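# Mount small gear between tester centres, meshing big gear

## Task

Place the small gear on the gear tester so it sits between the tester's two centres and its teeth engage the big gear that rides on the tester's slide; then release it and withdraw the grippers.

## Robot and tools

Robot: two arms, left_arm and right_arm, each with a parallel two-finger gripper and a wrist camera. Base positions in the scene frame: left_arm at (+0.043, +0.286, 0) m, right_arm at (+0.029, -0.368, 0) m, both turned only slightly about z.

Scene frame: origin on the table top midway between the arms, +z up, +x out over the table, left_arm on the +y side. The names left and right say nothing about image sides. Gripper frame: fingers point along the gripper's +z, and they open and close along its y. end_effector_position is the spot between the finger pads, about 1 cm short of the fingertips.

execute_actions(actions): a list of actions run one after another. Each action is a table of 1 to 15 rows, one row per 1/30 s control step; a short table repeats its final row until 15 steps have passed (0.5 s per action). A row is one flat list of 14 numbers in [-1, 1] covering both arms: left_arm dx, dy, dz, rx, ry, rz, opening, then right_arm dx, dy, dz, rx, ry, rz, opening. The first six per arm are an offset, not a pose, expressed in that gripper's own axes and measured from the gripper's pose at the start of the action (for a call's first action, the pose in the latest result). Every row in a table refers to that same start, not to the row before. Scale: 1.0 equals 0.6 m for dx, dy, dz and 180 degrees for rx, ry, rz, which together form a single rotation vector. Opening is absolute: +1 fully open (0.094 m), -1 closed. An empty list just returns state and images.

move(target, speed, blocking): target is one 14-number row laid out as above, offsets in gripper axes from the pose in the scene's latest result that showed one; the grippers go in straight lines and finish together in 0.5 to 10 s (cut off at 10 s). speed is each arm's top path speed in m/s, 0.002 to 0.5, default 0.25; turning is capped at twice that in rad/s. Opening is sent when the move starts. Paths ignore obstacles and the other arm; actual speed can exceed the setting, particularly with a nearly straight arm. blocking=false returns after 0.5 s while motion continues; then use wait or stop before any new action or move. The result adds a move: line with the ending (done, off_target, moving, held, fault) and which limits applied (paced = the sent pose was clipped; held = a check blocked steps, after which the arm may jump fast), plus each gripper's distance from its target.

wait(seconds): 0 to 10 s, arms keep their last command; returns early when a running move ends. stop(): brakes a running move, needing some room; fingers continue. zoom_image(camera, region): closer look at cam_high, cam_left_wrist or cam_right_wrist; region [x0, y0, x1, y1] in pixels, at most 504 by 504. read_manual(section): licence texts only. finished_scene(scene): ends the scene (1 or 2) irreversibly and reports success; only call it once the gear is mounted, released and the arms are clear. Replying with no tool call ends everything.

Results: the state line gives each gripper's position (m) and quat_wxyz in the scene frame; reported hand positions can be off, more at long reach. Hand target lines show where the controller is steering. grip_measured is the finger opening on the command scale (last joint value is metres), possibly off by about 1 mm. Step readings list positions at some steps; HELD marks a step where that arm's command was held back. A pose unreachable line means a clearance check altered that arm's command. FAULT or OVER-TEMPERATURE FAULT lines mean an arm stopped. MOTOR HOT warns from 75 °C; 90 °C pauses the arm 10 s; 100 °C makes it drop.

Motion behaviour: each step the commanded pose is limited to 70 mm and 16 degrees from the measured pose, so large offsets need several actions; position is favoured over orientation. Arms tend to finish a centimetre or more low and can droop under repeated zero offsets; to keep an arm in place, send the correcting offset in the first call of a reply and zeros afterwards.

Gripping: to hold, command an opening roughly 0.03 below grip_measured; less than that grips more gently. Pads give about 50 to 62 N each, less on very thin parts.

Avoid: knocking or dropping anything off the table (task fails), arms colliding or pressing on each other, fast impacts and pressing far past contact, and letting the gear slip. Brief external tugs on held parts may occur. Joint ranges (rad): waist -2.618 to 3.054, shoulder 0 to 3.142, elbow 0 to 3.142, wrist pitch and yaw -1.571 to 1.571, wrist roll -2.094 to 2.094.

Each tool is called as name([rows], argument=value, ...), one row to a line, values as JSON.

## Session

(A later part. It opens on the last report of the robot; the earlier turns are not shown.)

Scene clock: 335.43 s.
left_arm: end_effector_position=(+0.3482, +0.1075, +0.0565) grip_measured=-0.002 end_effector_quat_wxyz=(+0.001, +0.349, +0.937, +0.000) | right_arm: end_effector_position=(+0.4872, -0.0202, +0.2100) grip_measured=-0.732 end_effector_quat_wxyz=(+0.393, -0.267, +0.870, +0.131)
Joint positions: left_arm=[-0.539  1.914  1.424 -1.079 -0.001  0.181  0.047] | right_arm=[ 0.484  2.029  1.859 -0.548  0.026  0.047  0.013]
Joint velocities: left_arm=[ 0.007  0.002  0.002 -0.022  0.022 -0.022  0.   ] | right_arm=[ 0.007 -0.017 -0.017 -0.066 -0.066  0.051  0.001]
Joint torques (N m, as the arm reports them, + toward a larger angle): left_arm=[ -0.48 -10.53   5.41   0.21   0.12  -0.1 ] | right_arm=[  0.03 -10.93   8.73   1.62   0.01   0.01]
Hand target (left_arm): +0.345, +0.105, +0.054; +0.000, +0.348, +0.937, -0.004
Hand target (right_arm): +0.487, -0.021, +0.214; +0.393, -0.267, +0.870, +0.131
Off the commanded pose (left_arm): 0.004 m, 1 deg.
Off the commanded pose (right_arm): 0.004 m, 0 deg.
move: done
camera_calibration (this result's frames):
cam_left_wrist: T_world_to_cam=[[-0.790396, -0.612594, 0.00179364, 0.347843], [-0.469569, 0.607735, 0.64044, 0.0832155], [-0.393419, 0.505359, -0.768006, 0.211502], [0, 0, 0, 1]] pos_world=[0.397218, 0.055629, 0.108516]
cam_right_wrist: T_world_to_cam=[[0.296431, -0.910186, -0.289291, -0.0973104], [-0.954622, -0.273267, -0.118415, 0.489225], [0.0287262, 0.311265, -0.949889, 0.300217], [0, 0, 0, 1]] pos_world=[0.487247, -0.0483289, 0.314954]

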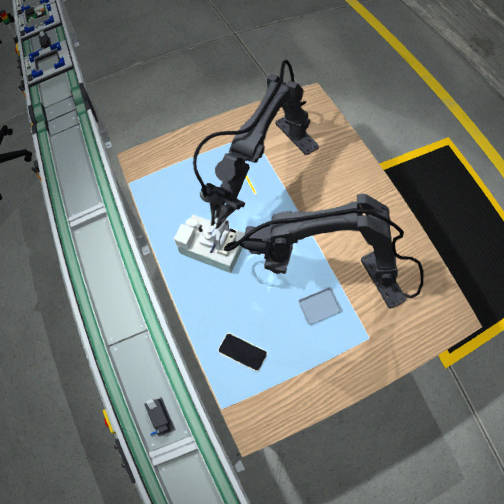

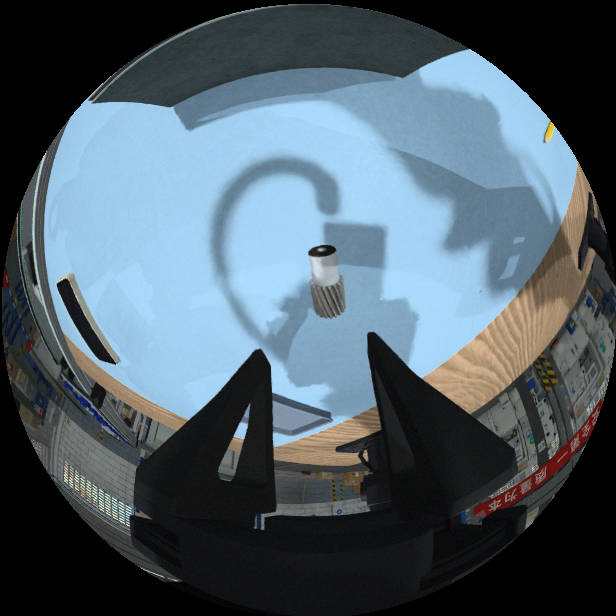

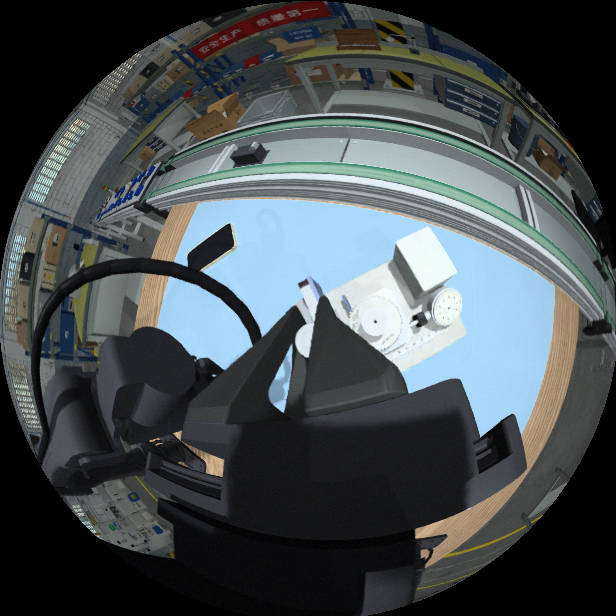

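move(target=[0,-0.014,0.074,0,0,0,0,-0.005,0,-0.005,0,0,0,-0.9], speed=0.05)

move(target=[0,0,0,0,0,0,-0.85,-0.005,0,-0.005,0,0,0,-0.9])

move(target=[0,0,-0.15,0,0,0.05,-0.85,-0.005,0,-0.005,0,0,0,-0.9], speed=0.1)

move(target=[-0.12,0.02,-0.04,0,-0.5,0,-0.85,-0.005,0,-0.005,0,0,0,-0.9], speed=0.15)

Scene clock: 355.60 s.
left_arm: end_effector_position=(+0.3472, +0.1017, +0.0182) grip_measured=-0.002 end_effector_quat_wxyz=(+0.007, +0.348, +0.937, -0.001) | right_arm: end_effector_position=(+0.4872, -0.0202, +0.2100) grip_measured=-0.732 end_effector_quat_wxyz=(+0.393, -0.267, +0.870, +0.131)
Joint positions: left_arm=[-0.554  1.957  1.324 -0.924 -0.001  0.164  0.047] | right_arm=[ 0.484  2.029  1.859 -0.548  0.026  0.047  0.013]
Joint velocities: left_arm=[-0.012 -0.007  0.007 -0.007 -0.037 -0.007  0.   ] | right_arm=[-0.012  0.002 -0.012  0.022  0.007 -0.022  0.   ]
Joint torques (N m, as the arm reports them, + toward a larger angle): left_arm=[ -0.76 -10.23   4.76   0.26  -0.02  -0.07] | right_arm=[  0.02 -10.94   8.87   1.62   0.     0.03]
Hand target (left_arm): +0.343, +0.101, +0.012; +0.001, +0.349, +0.937, +0.000
Hand target (right_arm): +0.487, -0.021, +0.214; +0.393, -0.267, +0.870, +0.131
Off the commanded pose (left_arm): 0.008 m, 1 deg.
Off the commanded pose (right_arm): 0.004 m, 0 deg.
move: done
camera_calibration (this result's frames):
cam_left_wrist: T_world_to_cam=[[-0.789461, -0.613797, -0.00201532, 0.34343], [-0.476788, 0.611167, 0.631782, 0.113083], [-0.386554, 0.499728, -0.775143, 0.182917], [0, 0, 0, 1]] pos_world=[0.395748, 0.0502747, 0.0710348]
cam_right_wrist: T_world_to_cam=[[0.296431, -0.910186, -0.289291, -0.0973104], [-0.954622, -0.273267, -0.118415, 0.489225], [0.0287262, 0.311265, -0.949889, 0.300217], [0, 0, 0, 1]] pos_world=[0.487247, -0.0483289, 0.314954]

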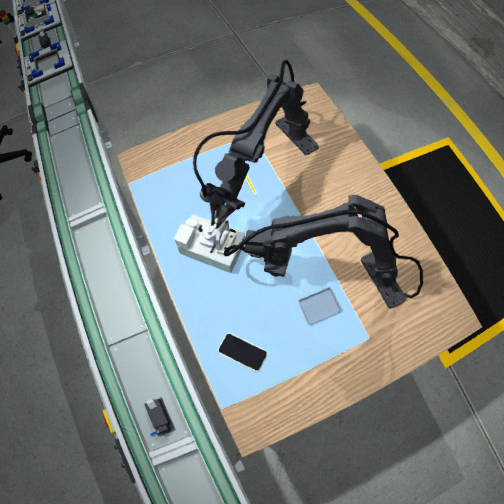

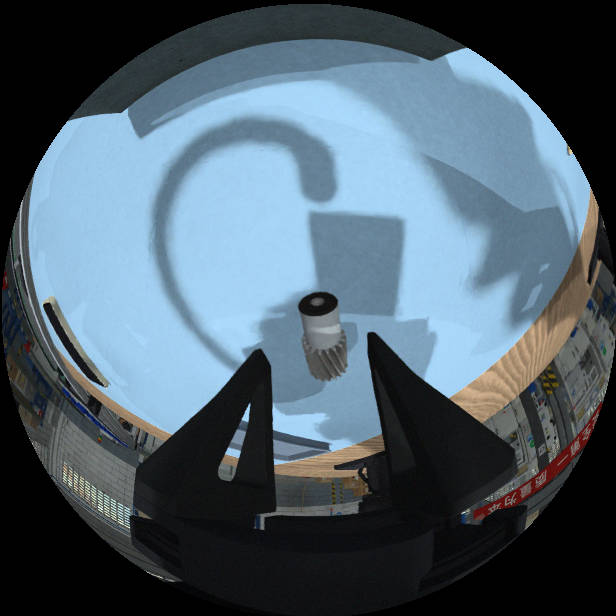

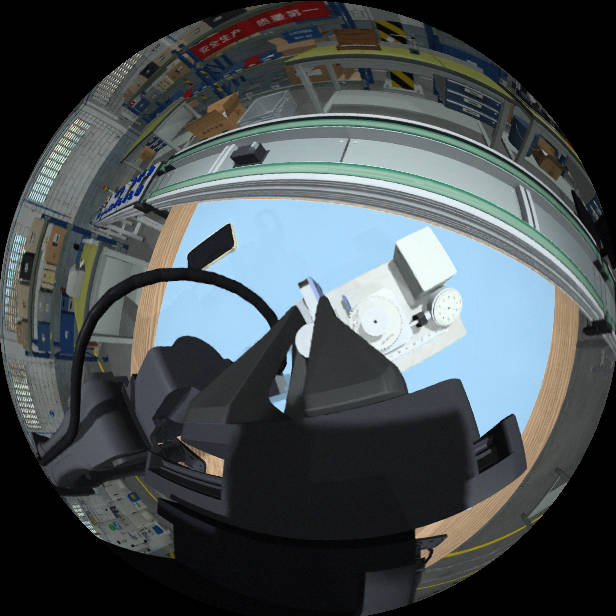

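Scene clock: 356.30 s.
left_arm: end_effector_position=(+0.3472, +0.1017, +0.0182) grip_measured=-0.632 end_effector_quat_wxyz=(+0.007, +0.348, +0.937, -0.001) | right_arm: end_effector_position=(+0.4872, -0.0202, +0.2100) grip_measured=-0.732 end_effector_quat_wxyz=(+0.393, -0.267, +0.870, +0.131)
Joint positions: left_arm=[-0.554  1.957  1.324 -0.924 -0.001  0.164  0.017] | right_arm=[ 0.484  2.029  1.859 -0.548  0.026  0.047  0.013]
Joint velocities: left_arm=[ 0.012 -0.002  0.002  0.007 -0.022  0.007 -0.   ] | right_arm=[-0.002 -0.032  0.007 -0.007 -0.007  0.022 -0.001]
Joint torques (N m, as the arm reports them, + toward a larger angle): left_arm=[  0.   -10.72   6.03   0.15   0.01   0.  ] | right_arm=[  0.03 -10.95   8.79   1.63  -0.01   0.02]
Hand target (left_arm): +0.347, +0.102, +0.018; +0.007, +0.348, +0.937, -0.001
Hand target (right_arm): +0.487, -0.021, +0.214; +0.393, -0.267, +0.870, +0.131
Off the commanded pose (left_arm): 0.000 m, 0 deg.
Off the commanded pose (right_arm): 0.004 m, 0 deg.
move: done
camera_calibration (this result's frames):
cam_left_wrist: T_world_to_cam=[[-0.789227, -0.614098, -0.00201044, 0.343379], [-0.477019, 0.610988, 0.63178, 0.113182], [-0.386747, 0.499577, -0.775145, 0.182999], [0, 0, 0, 1]] pos_world=[0.395768, 0.0502934, 0.0710349]
cam_right_wrist: T_world_to_cam=[[0.296431, -0.910186, -0.289291, -0.0973104], [-0.954622, -0.273267, -0.118415, 0.489225], [0.0287262, 0.311265, -0.949889, 0.300217], [0, 0, 0, 1]] pos_world=[0.487247, -0.0483289, 0.314954]

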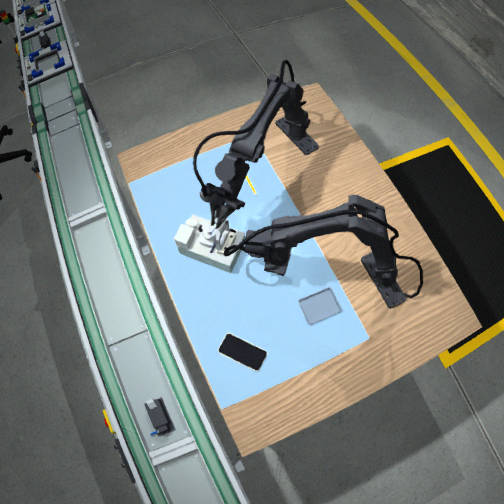

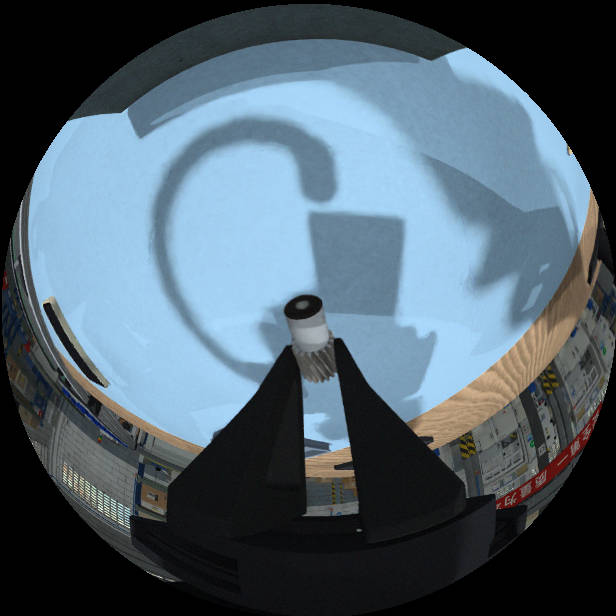

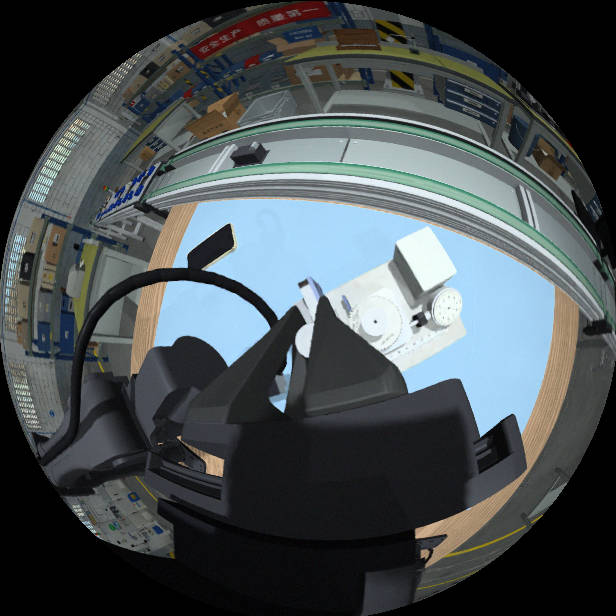

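Scene clock: 357.80 s.
left_arm: end_effector_position=(+0.3410, +0.1056, +0.0943) grip_measured=-0.632 end_effector_quat_wxyz=(-0.011, +0.418, +0.908, +0.002) | right_arm: end_effector_position=(+0.4872, -0.0202, +0.2100) grip_measured=-0.732 end_effector_quat_wxyz=(+0.393, -0.267, +0.870, +0.131)
Joint positions: left_arm=[-0.554  1.892  1.546 -1.248 -0.001  0.316  0.017] | right_arm=[ 0.484  2.029  1.859 -0.548  0.026  0.047  0.013]
Joint velocities: left_arm=[ 0.002 -0.012  0.002 -0.066  0.022 -0.007 -0.   ] | right_arm=[-0.012 -0.002  0.002 -0.051 -0.022 -0.007 -0.001]
Joint torques (N m, as the arm reports them, + toward a larger angle): left_arm=[  0.17 -12.09   8.9   -0.05   0.03   0.09] | right_arm=[  0.06 -10.9    8.82   1.61   0.03   0.  ]
Hand target (left_arm): +0.346, +0.103, +0.108; +0.007, +0.421, +0.907, -0.000
Hand target (right_arm): +0.487, -0.021, +0.214; +0.393, -0.267, +0.870, +0.131
Off the commanded pose (left_arm): 0.015 m, 2 deg.
Off the commanded pose (right_arm): 0.004 m, 0 deg.
move: off_target (left_arm)
camera_calibration (this result's frames):
cam_left_wrist: T_world_to_cam=[[-0.872857, -0.487773, 0.0141158, 0.35459], [-0.359706, 0.662694, 0.656848, 0.0119944], [-0.329747, 0.568256, -0.753891, 0.208924], [0, 0, 0, 1]] pos_world=[0.382713, 0.0462883, 0.144622]
cam_right_wrist: T_world_to_cam=[[0.296431, -0.910186, -0.289291, -0.0973104], [-0.954622, -0.273267, -0.118415, 0.489225], [0.0287262, 0.311265, -0.949889, 0.300217], [0, 0, 0, 1]] pos_world=[0.487247, -0.0483289, 0.314954]

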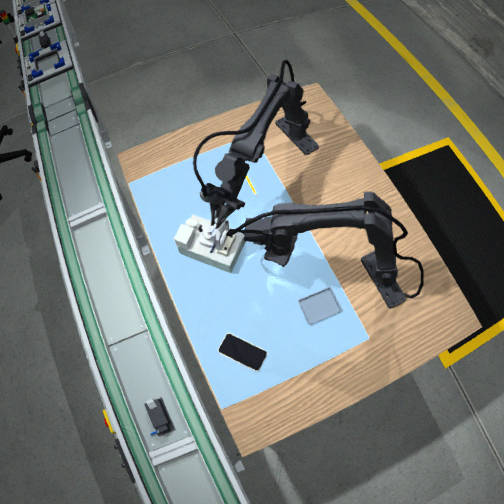

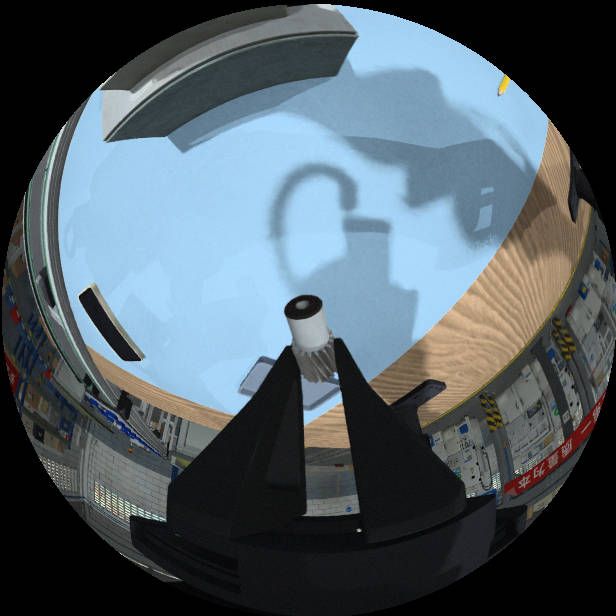

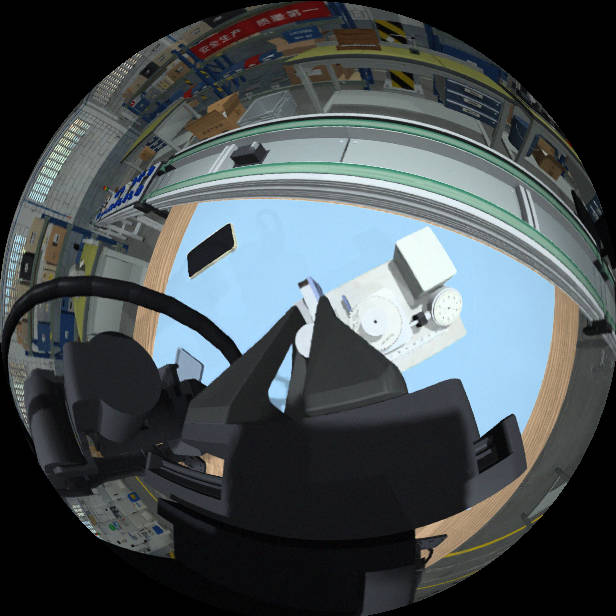

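Scene clock: 363.70 s.
left_arm: end_effector_position=(+0.3999, +0.0552, +0.1200) grip_measured=-0.632 end_effector_quat_wxyz=(+0.632, +0.291, +0.651, -0.303) | right_arm: end_effector_position=(+0.4872, -0.0202, +0.2100) grip_measured=-0.732 end_effector_quat_wxyz=(+0.393, -0.267, +0.870, +0.131)
Joint positions: left_arm=[-0.385  1.937  0.426  1.491  0.488 -0.018  0.017] | right_arm=[ 0.484  2.029  1.859 -0.548  0.026  0.047  0.013]
Joint velocities: left_arm=[ 0.002 -0.007 -0.007 -0.022  0.022 -0.022 -0.001] | right_arm=[-0.012 -0.017 -0.007  0.051 -0.007  0.037  0.   ]
Joint torques (N m, as the arm reports them, + toward a larger angle): left_arm=[ 0.13 -7.29  2.69  1.95  0.11 -0.05] | right_arm=[ -0.03 -10.92   8.86   1.64   0.     0.01]
Hand target (left_arm): +0.397, +0.057, +0.117; +0.630, +0.289, +0.652, -0.306
Hand target (right_arm): +0.487, -0.021, +0.214; +0.393, -0.267, +0.870, +0.131
Off the commanded pose (left_arm): 0.005 m, 1 deg.
Off the commanded pose (right_arm): 0.004 m, 0 deg.
move: done
camera_calibration (this result's frames):
cam_left_wrist: T_world_to_cam=[[-0.755086, -0.633023, -0.170665, 0.364227], [-0.321919, 0.584742, -0.74461, 0.206991], [0.571151, -0.507305, -0.645313, -0.0375627], [0, 0, 0, 1]] pos_world=[0.363111, 0.0904719, 0.192049]
cam_right_wrist: T_world_to_cam=[[0.296431, -0.910186, -0.289291, -0.0973104], [-0.954622, -0.273267, -0.118415, 0.489225], [0.0287262, 0.311265, -0.949889, 0.300217], [0, 0, 0, 1]] pos_world=[0.487247, -0.0483289, 0.314954]

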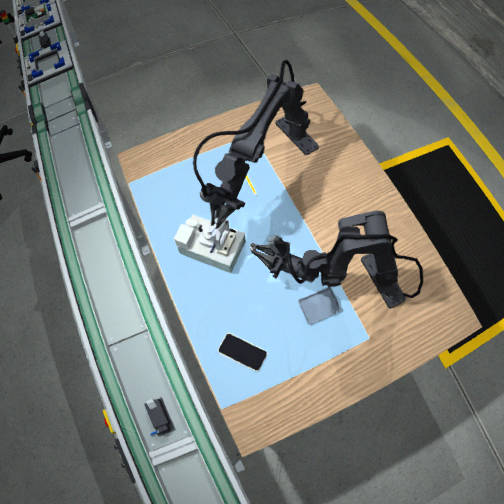

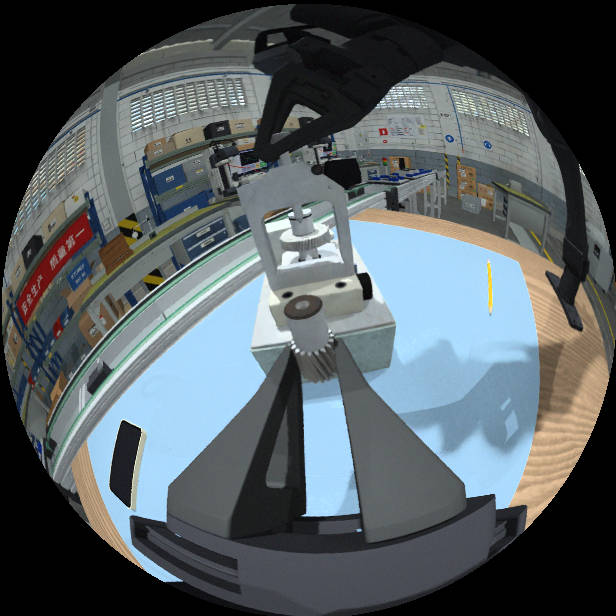

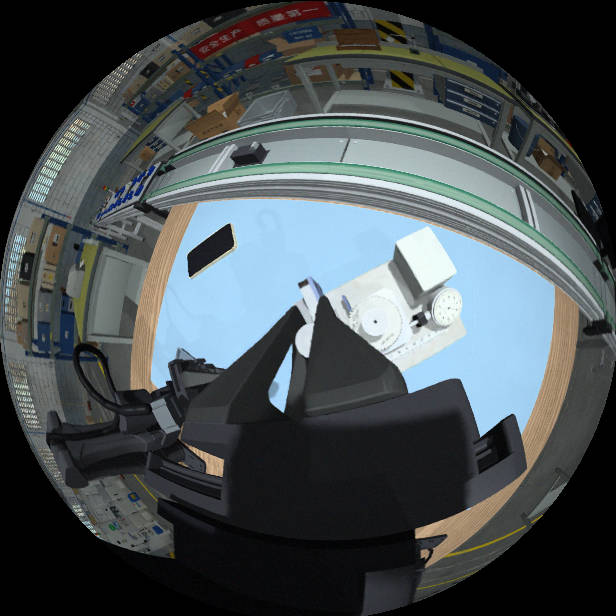

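move(target=[-0.037,-0.001,0.13,0,-0.015,0.008,-0.85,-0.06,0,-0.095,0,-0.04,0,-0.9], speed=0.05)

zoom_image(camera="cam_left_wrist", region=[200,150,450,400])

Scene clock: 371.13 s.
left_arm: end_effector_position=(+0.4449, +0.0010, +0.1345) grip_measured=-0.632 end_effector_quat_wxyz=(+0.643, +0.291, +0.640, -0.303) | right_arm: end_effector_position=(+0.4869, -0.0205, +0.2317) grip_measured=-0.732 end_effector_quat_wxyz=(+0.426, -0.262, +0.854, +0.144)
Joint positions: left_arm=[-0.49   2.027  0.695  1.343  0.384 -0.018  0.017] | right_arm=[ 0.484  1.976  1.81  -0.473  0.026  0.047  0.013]
Joint velocities: left_arm=[-0.012  0.012  0.002  0.007 -0.051 -0.051 -0.001] | right_arm=[-0.012 -0.002 -0.012 -0.007 -0.037 -0.007  0.   ]
Joint torques (N m, as the arm reports them, + toward a larger angle): left_arm=[-0.65 -9.4   7.2   1.78 -0.11  0.08] | right_arm=[  0.22 -17.85   7.8    1.4    0.11  -0.01]
Hand target (left_arm): +0.450, -0.005, +0.141; +0.651, +0.292, +0.632, -0.301
Hand target (right_arm): +0.473, -0.031, +0.272; +0.447, -0.259, +0.844, +0.147
Off the commanded pose (left_arm): 0.010 m, 1 deg.
Off the commanded pose (right_arm): 0.047 m, 3 deg.
move: off_target (right_arm)
camera_calibration (this result's frames):
cam_left_wrist: T_world_to_cam=[[-0.750261, -0.635237, -0.183255, 0.365857], [-0.301443, 0.575365, -0.76032, 0.257028], [0.588422, -0.515198, -0.623162, -0.092056], [0, 0, 0, 1]] pos_world=[0.406135, 0.0370932, 0.205103]
cam_right_wrist: T_world_to_cam=[[0.315033, -0.895896, -0.313248, -0.0943938], [-0.945105, -0.265956, -0.189852, 0.503444], [0.0867777, 0.355862, -0.930501, 0.289071], [0, 0, 0, 1]] pos_world=[0.48046, -0.0535426, 0.334992]

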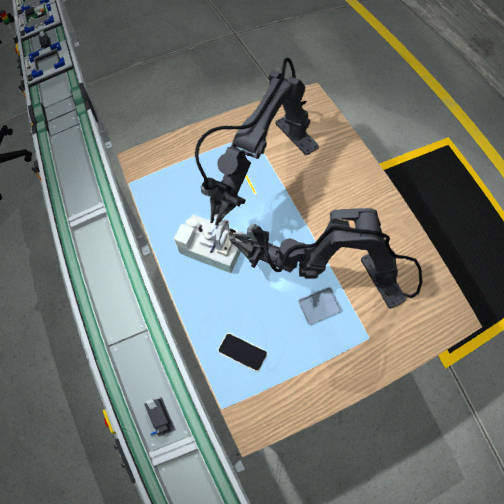

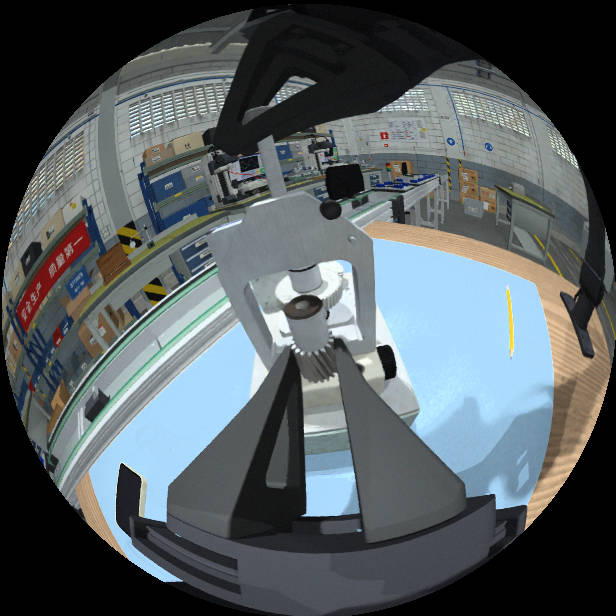

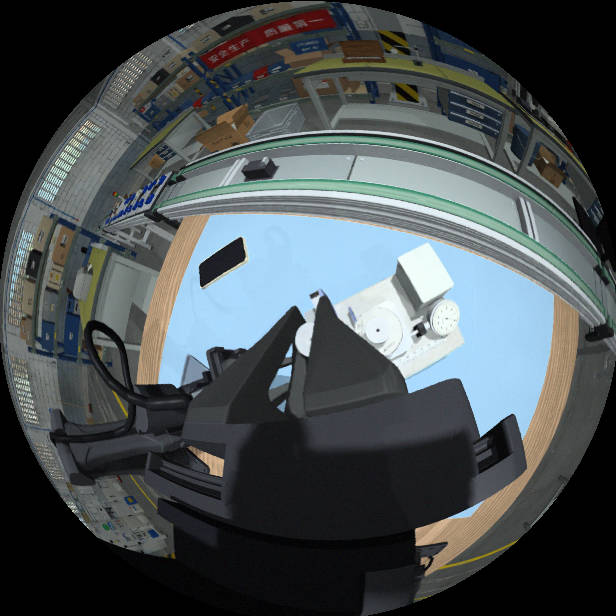

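Region (200, 150, 450, 400) of cam_left_wrist's 616x616 image, scaled by 2.016, with more detail than that image has.

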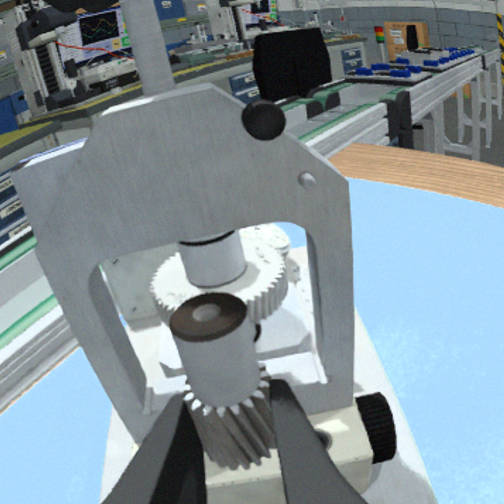

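Advance 2.2 cm, +3 mm y, slightly lower.

execute_actions([
  [[-0.011,0.001,0.015,0,-0.007,0.015,-0.85,-0.042,0,-0.065,0,-0.015,0,-0.9],[-0.011,0.001,0.018,0,-0.007,0.015,-0.85,-0.042,0,-0.065,0,-0.015,0,-0.9],[-0.011,0.002,0.021,0,-0.007,0.015,-0.85,-0.042,0,-0.065,0,-0.015,0,-0.9],[-0.01,0.002,0.024,0,-0.007,0.015,-0.85,-0.042,0,-0.065,0,-0.015,0,-0.9],[-0.01,0.003,0.027,0,-0.007,0.015,-0.85,-0.042,0,-0.065,0,-0.015,0,-0.9],[-0.01,0.003,0.03,0,-0.007,0.015,-0.85,-0.042,0,-0.065,0,-0.015,0,-0.9],[-0.009,0.004,0.033,0,-0.007,0.015,-0.85,-0.042,0,-0.065,0,-0.015,0,-0.9],[-0.009,0.004,0.036,0,-0.007,0.015,-0.85,-0.042,0,-0.065,0,-0.015,0,-0.9],[-0.009,0.005,0.039,0,-0.007,0.015,-0.85,-0.042,0,-0.065,0,-0.015,0,-0.9],[-0.008,0.005,0.042,0,-0.007,0.015,-0.85,-0.042,0,-0.065,0,-0.015,0,-0.9],[-0.008,0.005,0.045,0,-0.007,0.015,-0.85,-0.042,0,-0.065,0,-0.015,0,-0.9],[-0.008,0.005,0.048,0,-0.007,0.015,-0.85,-0.042,0,-0.065,0,-0.015,0,-0.9],[-0.008,0.005,0.05,0,-0.007,0.015,-0.85,-0.042,0,-0.065,0,-0.015,0,-0.9]],
])

wait(seconds=0.5)

zoom_image(camera="cam_left_wrist", region=[200,150,450,400])

Scene clock: 389.20 s.
left_arm: end_effector_position=(+0.4609, -0.0135, +0.1333) grip_measured=-0.632 end_effector_quat_wxyz=(+0.649, +0.301, +0.634, -0.293) | right_arm: end_effector_position=(+0.4869, -0.0205, +0.2317) grip_measured=-0.732 end_effector_quat_wxyz=(+0.426, -0.262, +0.854, +0.144)
Joint positions: left_arm=[-0.505  2.082  0.787  1.311  0.37   0.014  0.017] | right_arm=[ 0.484  1.976  1.81  -0.473  0.026  0.047  0.013]
Joint velocities: left_arm=[-0.032  0.037  0.081 -0.154 -0.037  0.022 -0.   ] | right_arm=[-0.002  0.007 -0.007  0.037 -0.11  -0.007 -0.001]
Joint torques (N m, as the arm reports them, + toward a larger angle): left_arm=[ -0.74 -10.36   7.39   1.8   -0.09   0.08] | right_arm=[  0.05 -17.11   9.08   1.32   0.05   0.02]
Hand target (left_arm): +0.466, -0.020, +0.140; +0.657, +0.303, +0.626, -0.291
Hand target (right_arm): +0.475, -0.030, +0.273; +0.446, -0.259, +0.844, +0.150
Off the commanded pose (left_arm): 0.011 m, 1 deg.
Off the commanded pose (right_arm): 0.046 m, 3 deg.
Step readings (end_effector_position):
0: left_arm (+0.4451, +0.0011, +0.1338) | right_arm (+0.4869, -0.0205, +0.2317)
1: left_arm (+0.4451, +0.0011, +0.1338) | right_arm (+0.4869, -0.0205, +0.2317)
2: left_arm (+0.4451, +0.0011, +0.1338) | right_arm (+0.4869, -0.0205, +0.2317)
4: left_arm (+0.4469, +0.0000, +0.1339) | right_arm (+0.4869, -0.0205, +0.2317)
8: left_arm (+0.4531, -0.0051, +0.1340) | right_arm (+0.4869, -0.0205, +0.2317)
15: end_effector_position above
camera_calibration (this result's frames):
cam_left_wrist: T_world_to_cam=[[-0.745295, -0.630811, -0.2159, 0.370585], [-0.279202, 0.589341, -0.758105, 0.25891], [0.60546, -0.504732, -0.615356, -0.11843], [0, 0, 0, 1]] pos_world=[0.420188, 0.0214076, 0.203414]
cam_right_wrist: T_world_to_cam=[[0.315033, -0.895896, -0.313248, -0.0943938], [-0.945105, -0.265956, -0.189852, 0.503444], [0.0867777, 0.355862, -0.930501, 0.289071], [0, 0, 0, 1]] pos_world=[0.48046, -0.0535426, 0.334992]

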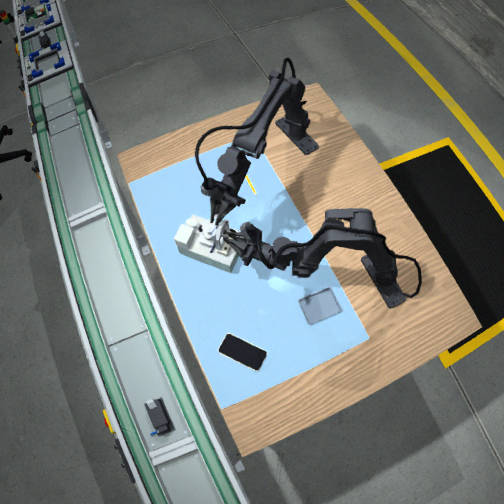

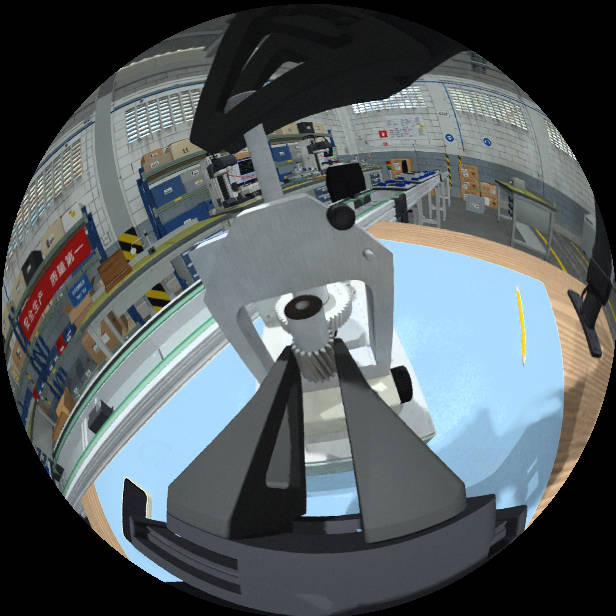

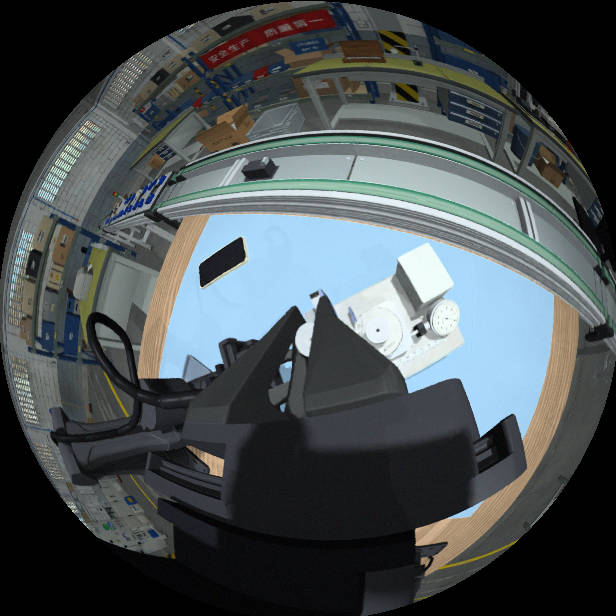

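Scene clock: 389.70 s.
left_arm: end_effector_position=(+0.4615, -0.0139, +0.1318) grip_measured=-0.632 end_effector_quat_wxyz=(+0.648, +0.301, +0.636, -0.292) | right_arm: end_effector_position=(+0.4869, -0.0205, +0.2317) grip_measured=-0.732 end_effector_quat_wxyz=(+0.426, -0.262, +0.854, +0.144)
Joint positions: left_arm=[-0.506  2.083  0.79   1.303  0.367  0.015  0.017] | right_arm=[ 0.484  1.976  1.81  -0.473  0.026  0.047  0.013]
Joint velocities: left_arm=[ 0.007 -0.002  0.017  0.051 -0.081 -0.066 -0.   ] | right_arm=[-0.017 -0.007  0.017  0.007 -0.066 -0.037  0.   ]
Joint torques (N m, as the arm reports them, + toward a larger angle): left_arm=[ -0.68 -10.19   7.51   1.77  -0.11   0.06] | right_arm=[  0.12 -17.14   9.07   1.31   0.04   0.01]
Hand target (left_arm): +0.466, -0.020, +0.140; +0.657, +0.303, +0.626, -0.291
Hand target (right_arm): +0.475, -0.030, +0.273; +0.446, -0.259, +0.844, +0.150
Off the commanded pose (left_arm): 0.011 m, 2 deg.
Off the commanded pose (right_arm): 0.046 m, 3 deg.
wait: 0.50 s; at rest by 0.17 s
camera_calibration (this result's frames):
cam_left_wrist: T_world_to_cam=[[-0.74506, -0.631373, -0.215067, 0.370229], [-0.283781, 0.591864, -0.754431, 0.259864], [0.603617, -0.501064, -0.620146, -0.118398], [0, 0, 0, 1]] pos_world=[0.421055, 0.020623, 0.202249]
cam_right_wrist: T_world_to_cam=[[0.315033, -0.895896, -0.313248, -0.0943938], [-0.945105, -0.265956, -0.189852, 0.503444], [0.0867777, 0.355862, -0.930501, 0.289071], [0, 0, 0, 1]] pos_world=[0.48046, -0.0535426, 0.334992]

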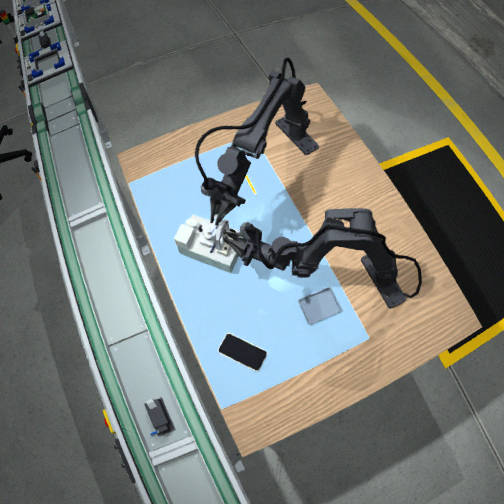

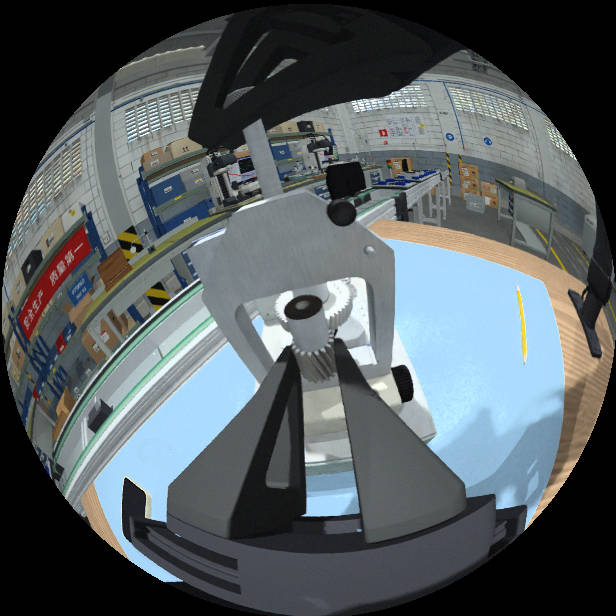

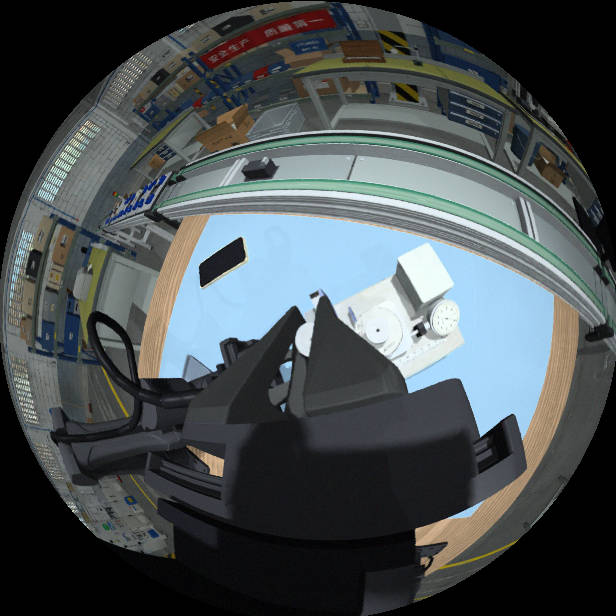

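Region (200, 150, 450, 400) of cam_left_wrist's 616x616 image, scaled by 2.016, with more detail than that image has.

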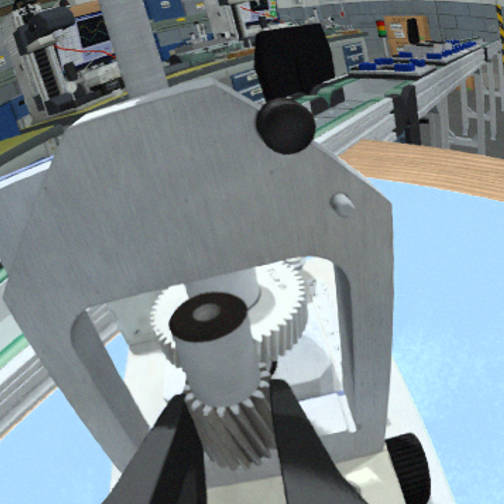

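execute_actions([
  [[-0.013,-0.001,0.015,0,-0.006,0,-0.85,-0.042,0,-0.065,0,-0.015,0,-0.9],[-0.013,-0.001,0.018,0,-0.006,0,-0.85,-0.042,0,-0.065,0,-0.015,0,-0.9],[-0.013,-0.001,0.021,0,-0.006,0,-0.85,-0.042,0,-0.065,0,-0.015,0,-0.9],[-0.013,-0.001,0.024,0,-0.006,0,-0.85,-0.042,0,-0.065,0,-0.015,0,-0.9],[-0.013,-0.001,0.027,0,-0.006,0,-0.85,-0.042,0,-0.065,0,-0.015,0,-0.9],[-0.013,-0.001,0.03,0,-0.006,0,-0.85,-0.042,0,-0.065,0,-0.015,0,-0.9],[-0.013,-0.001,0.033,0,-0.006,0,-0.85,-0.042,0,-0.065,0,-0.015,0,-0.9],[-0.013,-0.001,0.036,0,-0.006,0,-0.85,-0.042,0,-0.065,0,-0.015,0,-0.9],[-0.013,-0.001,0.039,0,-0.006,0,-0.85,-0.042,0,-0.065,0,-0.015,0,-0.9],[-0.013,-0.001,0.042,0,-0.006,0,-0.85,-0.042,0,-0.065,0,-0.015,0,-0.9],[-0.013,-0.001,0.044,0,-0.006,0,-0.85,-0.042,0,-0.065,0,-0.015,0,-0.9],[-0.013,-0.001,0.046,0,-0.006,0,-0.85,-0.042,0,-0.065,0,-0.015,0,-0.9]],
])

wait(seconds=0.5)

zoom_image(camera="cam_left_wrist", region=[200,150,450,400])

Scene clock: 409.40 s.
left_arm: end_effector_position=(+0.4726, -0.0287, +0.1346) grip_measured=-0.632 end_effector_quat_wxyz=(+0.649, +0.302, +0.633, -0.294) | right_arm: end_effector_position=(+0.4869, -0.0205, +0.2317) grip_measured=-0.732 end_effector_quat_wxyz=(+0.426, -0.262, +0.854, +0.144)
Joint positions: left_arm=[-0.525  2.117  0.867  1.265  0.352  0.015  0.017] | right_arm=[ 0.484  1.976  1.81  -0.473  0.026  0.047  0.013]
Joint velocities: left_arm=[-0.002  0.007  0.017 -0.051  0.051 -0.037 -0.001] | right_arm=[ 0.012 -0.022 -0.007 -0.051  0.022 -0.007 -0.001]
Joint torques (N m, as the arm reports them, + toward a larger angle): left_arm=[ -0.85 -10.48   8.33   1.64  -0.17  -0.04] | right_arm=[  0.07 -17.12   9.14   1.34   0.04  -0.01]
Hand target (left_arm): +0.478, -0.035, +0.140; +0.654, +0.299, +0.630, -0.295
Hand target (right_arm): +0.475, -0.030, +0.273; +0.446, -0.259, +0.844, +0.150
Off the commanded pose (left_arm): 0.010 m, 1 deg.
Off the commanded pose (right_arm): 0.046 m, 3 deg.
Step readings (end_effector_position):
0: left_arm (+0.4615, -0.0139, +0.1318) | right_arm (+0.4869, -0.0205, +0.2317)
1: left_arm (+0.4616, -0.0139, +0.1315) | right_arm (+0.4869, -0.0205, +0.2317)
2: left_arm (+0.4616, -0.0139, +0.1312) | right_arm (+0.4869, -0.0205, +0.2317)
4: left_arm (+0.4627, -0.0153, +0.1310) | right_arm (+0.4869, -0.0205, +0.2317)
8: left_arm (+0.4674, -0.0217, +0.1333) | right_arm (+0.4869, -0.0205, +0.2317)
15: end_effector_position above
camera_calibration (this result's frames):
cam_left_wrist: T_world_to_cam=[[-0.746402, -0.629256, -0.216611, 0.370661], [-0.277786, 0.590369, -0.757825, 0.271441], [0.604747, -0.505471, -0.615452, -0.132082], [0, 0, 0, 1]] pos_world=[0.431941, 0.00622676, 0.204704]
cam_right_wrist: T_world_to_cam=[[0.315033, -0.895896, -0.313248, -0.0943938], [-0.945105, -0.265956, -0.189852, 0.503444], [0.0867777, 0.355862, -0.930501, 0.289071], [0, 0, 0, 1]] pos_world=[0.48046, -0.0535426, 0.334992]

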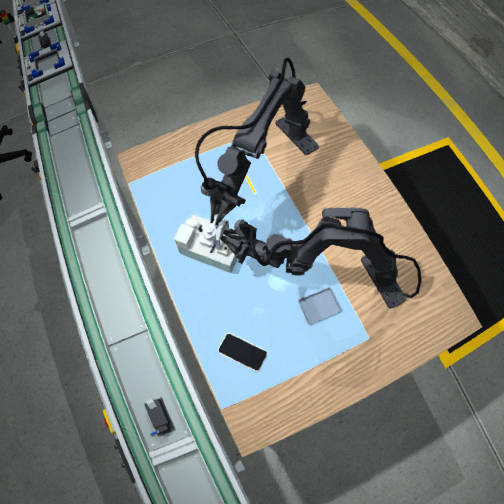

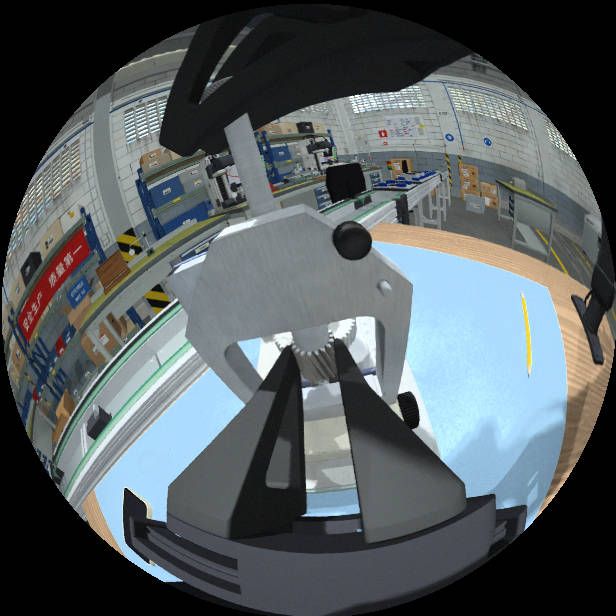

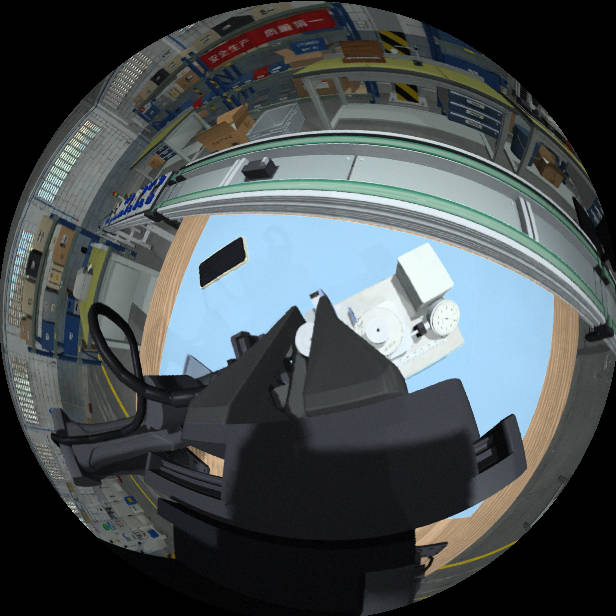

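Scene clock: 409.90 s.
left_arm: end_effector_position=(+0.4727, -0.0287, +0.1346) grip_measured=-0.632 end_effector_quat_wxyz=(+0.649, +0.302, +0.633, -0.294) | right_arm: end_effector_position=(+0.4869, -0.0205, +0.2317) grip_measured=-0.732 end_effector_quat_wxyz=(+0.426, -0.262, +0.854, +0.144)
Joint positions: left_arm=[-0.525  2.117  0.867  1.265  0.351  0.015  0.017] | right_arm=[ 0.484  1.976  1.81  -0.473  0.026  0.047  0.013]
Joint velocities: left_arm=[-0.002 -0.017 -0.012 -0.007  0.066 -0.037 -0.001] | right_arm=[-0.002 -0.002 -0.012  0.037  0.037  0.007 -0.   ]
Joint torques (N m, as the arm reports them, + toward a larger angle): left_arm=[ -0.83 -10.54   8.15   1.62  -0.16  -0.06] | right_arm=[ -0.01 -17.09   9.09   1.33   0.04   0.02]
Hand target (left_arm): +0.478, -0.035, +0.140; +0.654, +0.299, +0.630, -0.295
Hand target (right_arm): +0.475, -0.030, +0.273; +0.446, -0.259, +0.844, +0.150
Off the commanded pose (left_arm): 0.010 m, 1 deg.
Off the commanded pose (right_arm): 0.046 m, 3 deg.
wait: 0.50 s; at rest by 0.17 s
camera_calibration (this result's frames):
cam_left_wrist: T_world_to_cam=[[-0.746163, -0.629542, -0.216605, 0.370605], [-0.278014, 0.590259, -0.757827, 0.271534], [0.604938, -0.505243, -0.615451, -0.132175], [0, 0, 0, 1]] pos_world=[0.43198, 0.00625547, 0.204704]
cam_right_wrist: T_world_to_cam=[[0.315033, -0.895896, -0.313248, -0.0943938], [-0.945105, -0.265956, -0.189852, 0.503444], [0.0867777, 0.355862, -0.930501, 0.289071], [0, 0, 0, 1]] pos_world=[0.48046, -0.0535426, 0.334992]

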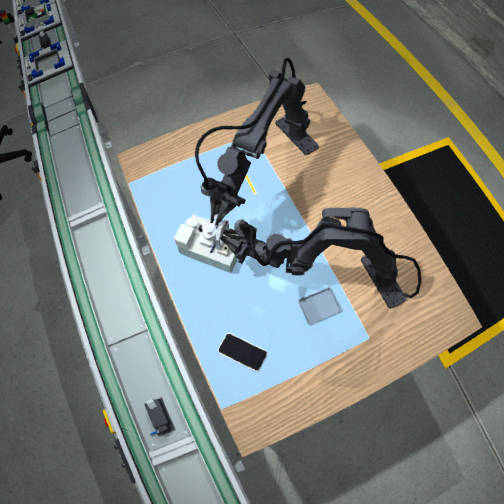

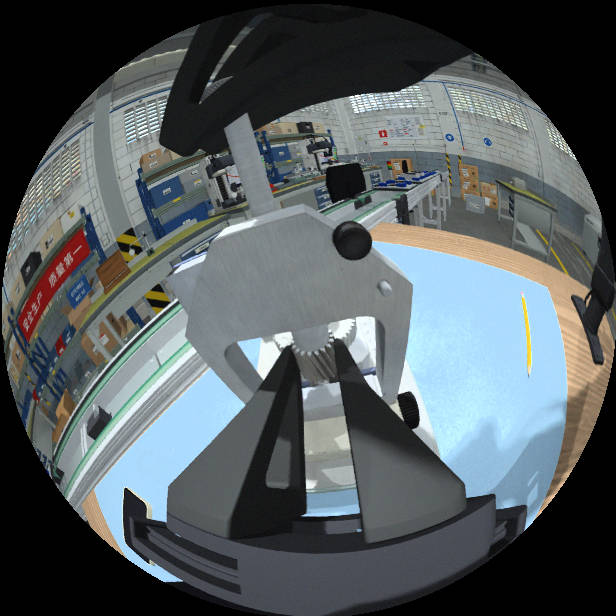

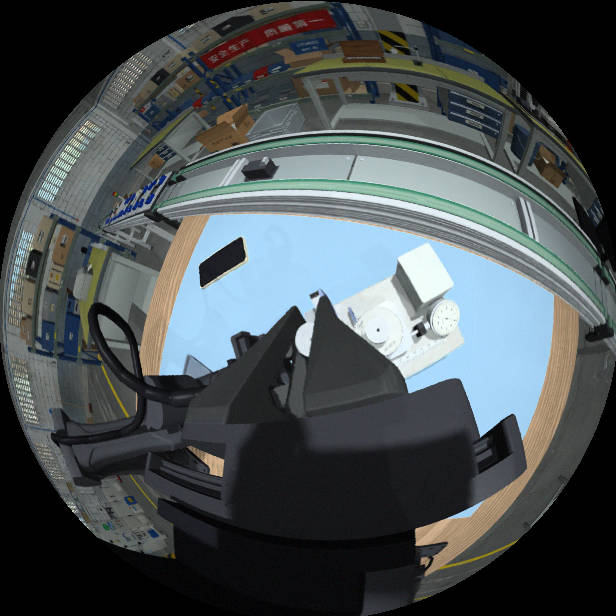

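Region (200, 150, 450, 400) of cam_left_wrist's 616x616 image, scaled by 2.016, with more detail than that image has.

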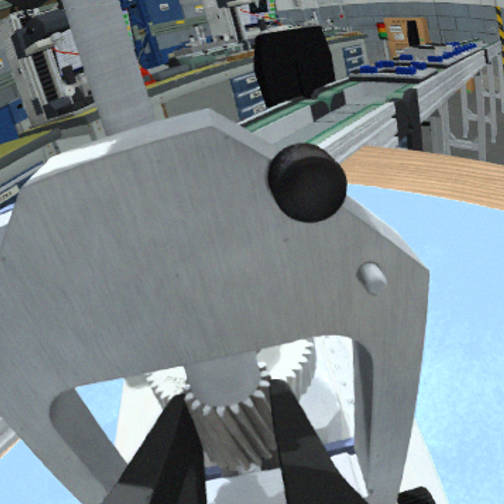

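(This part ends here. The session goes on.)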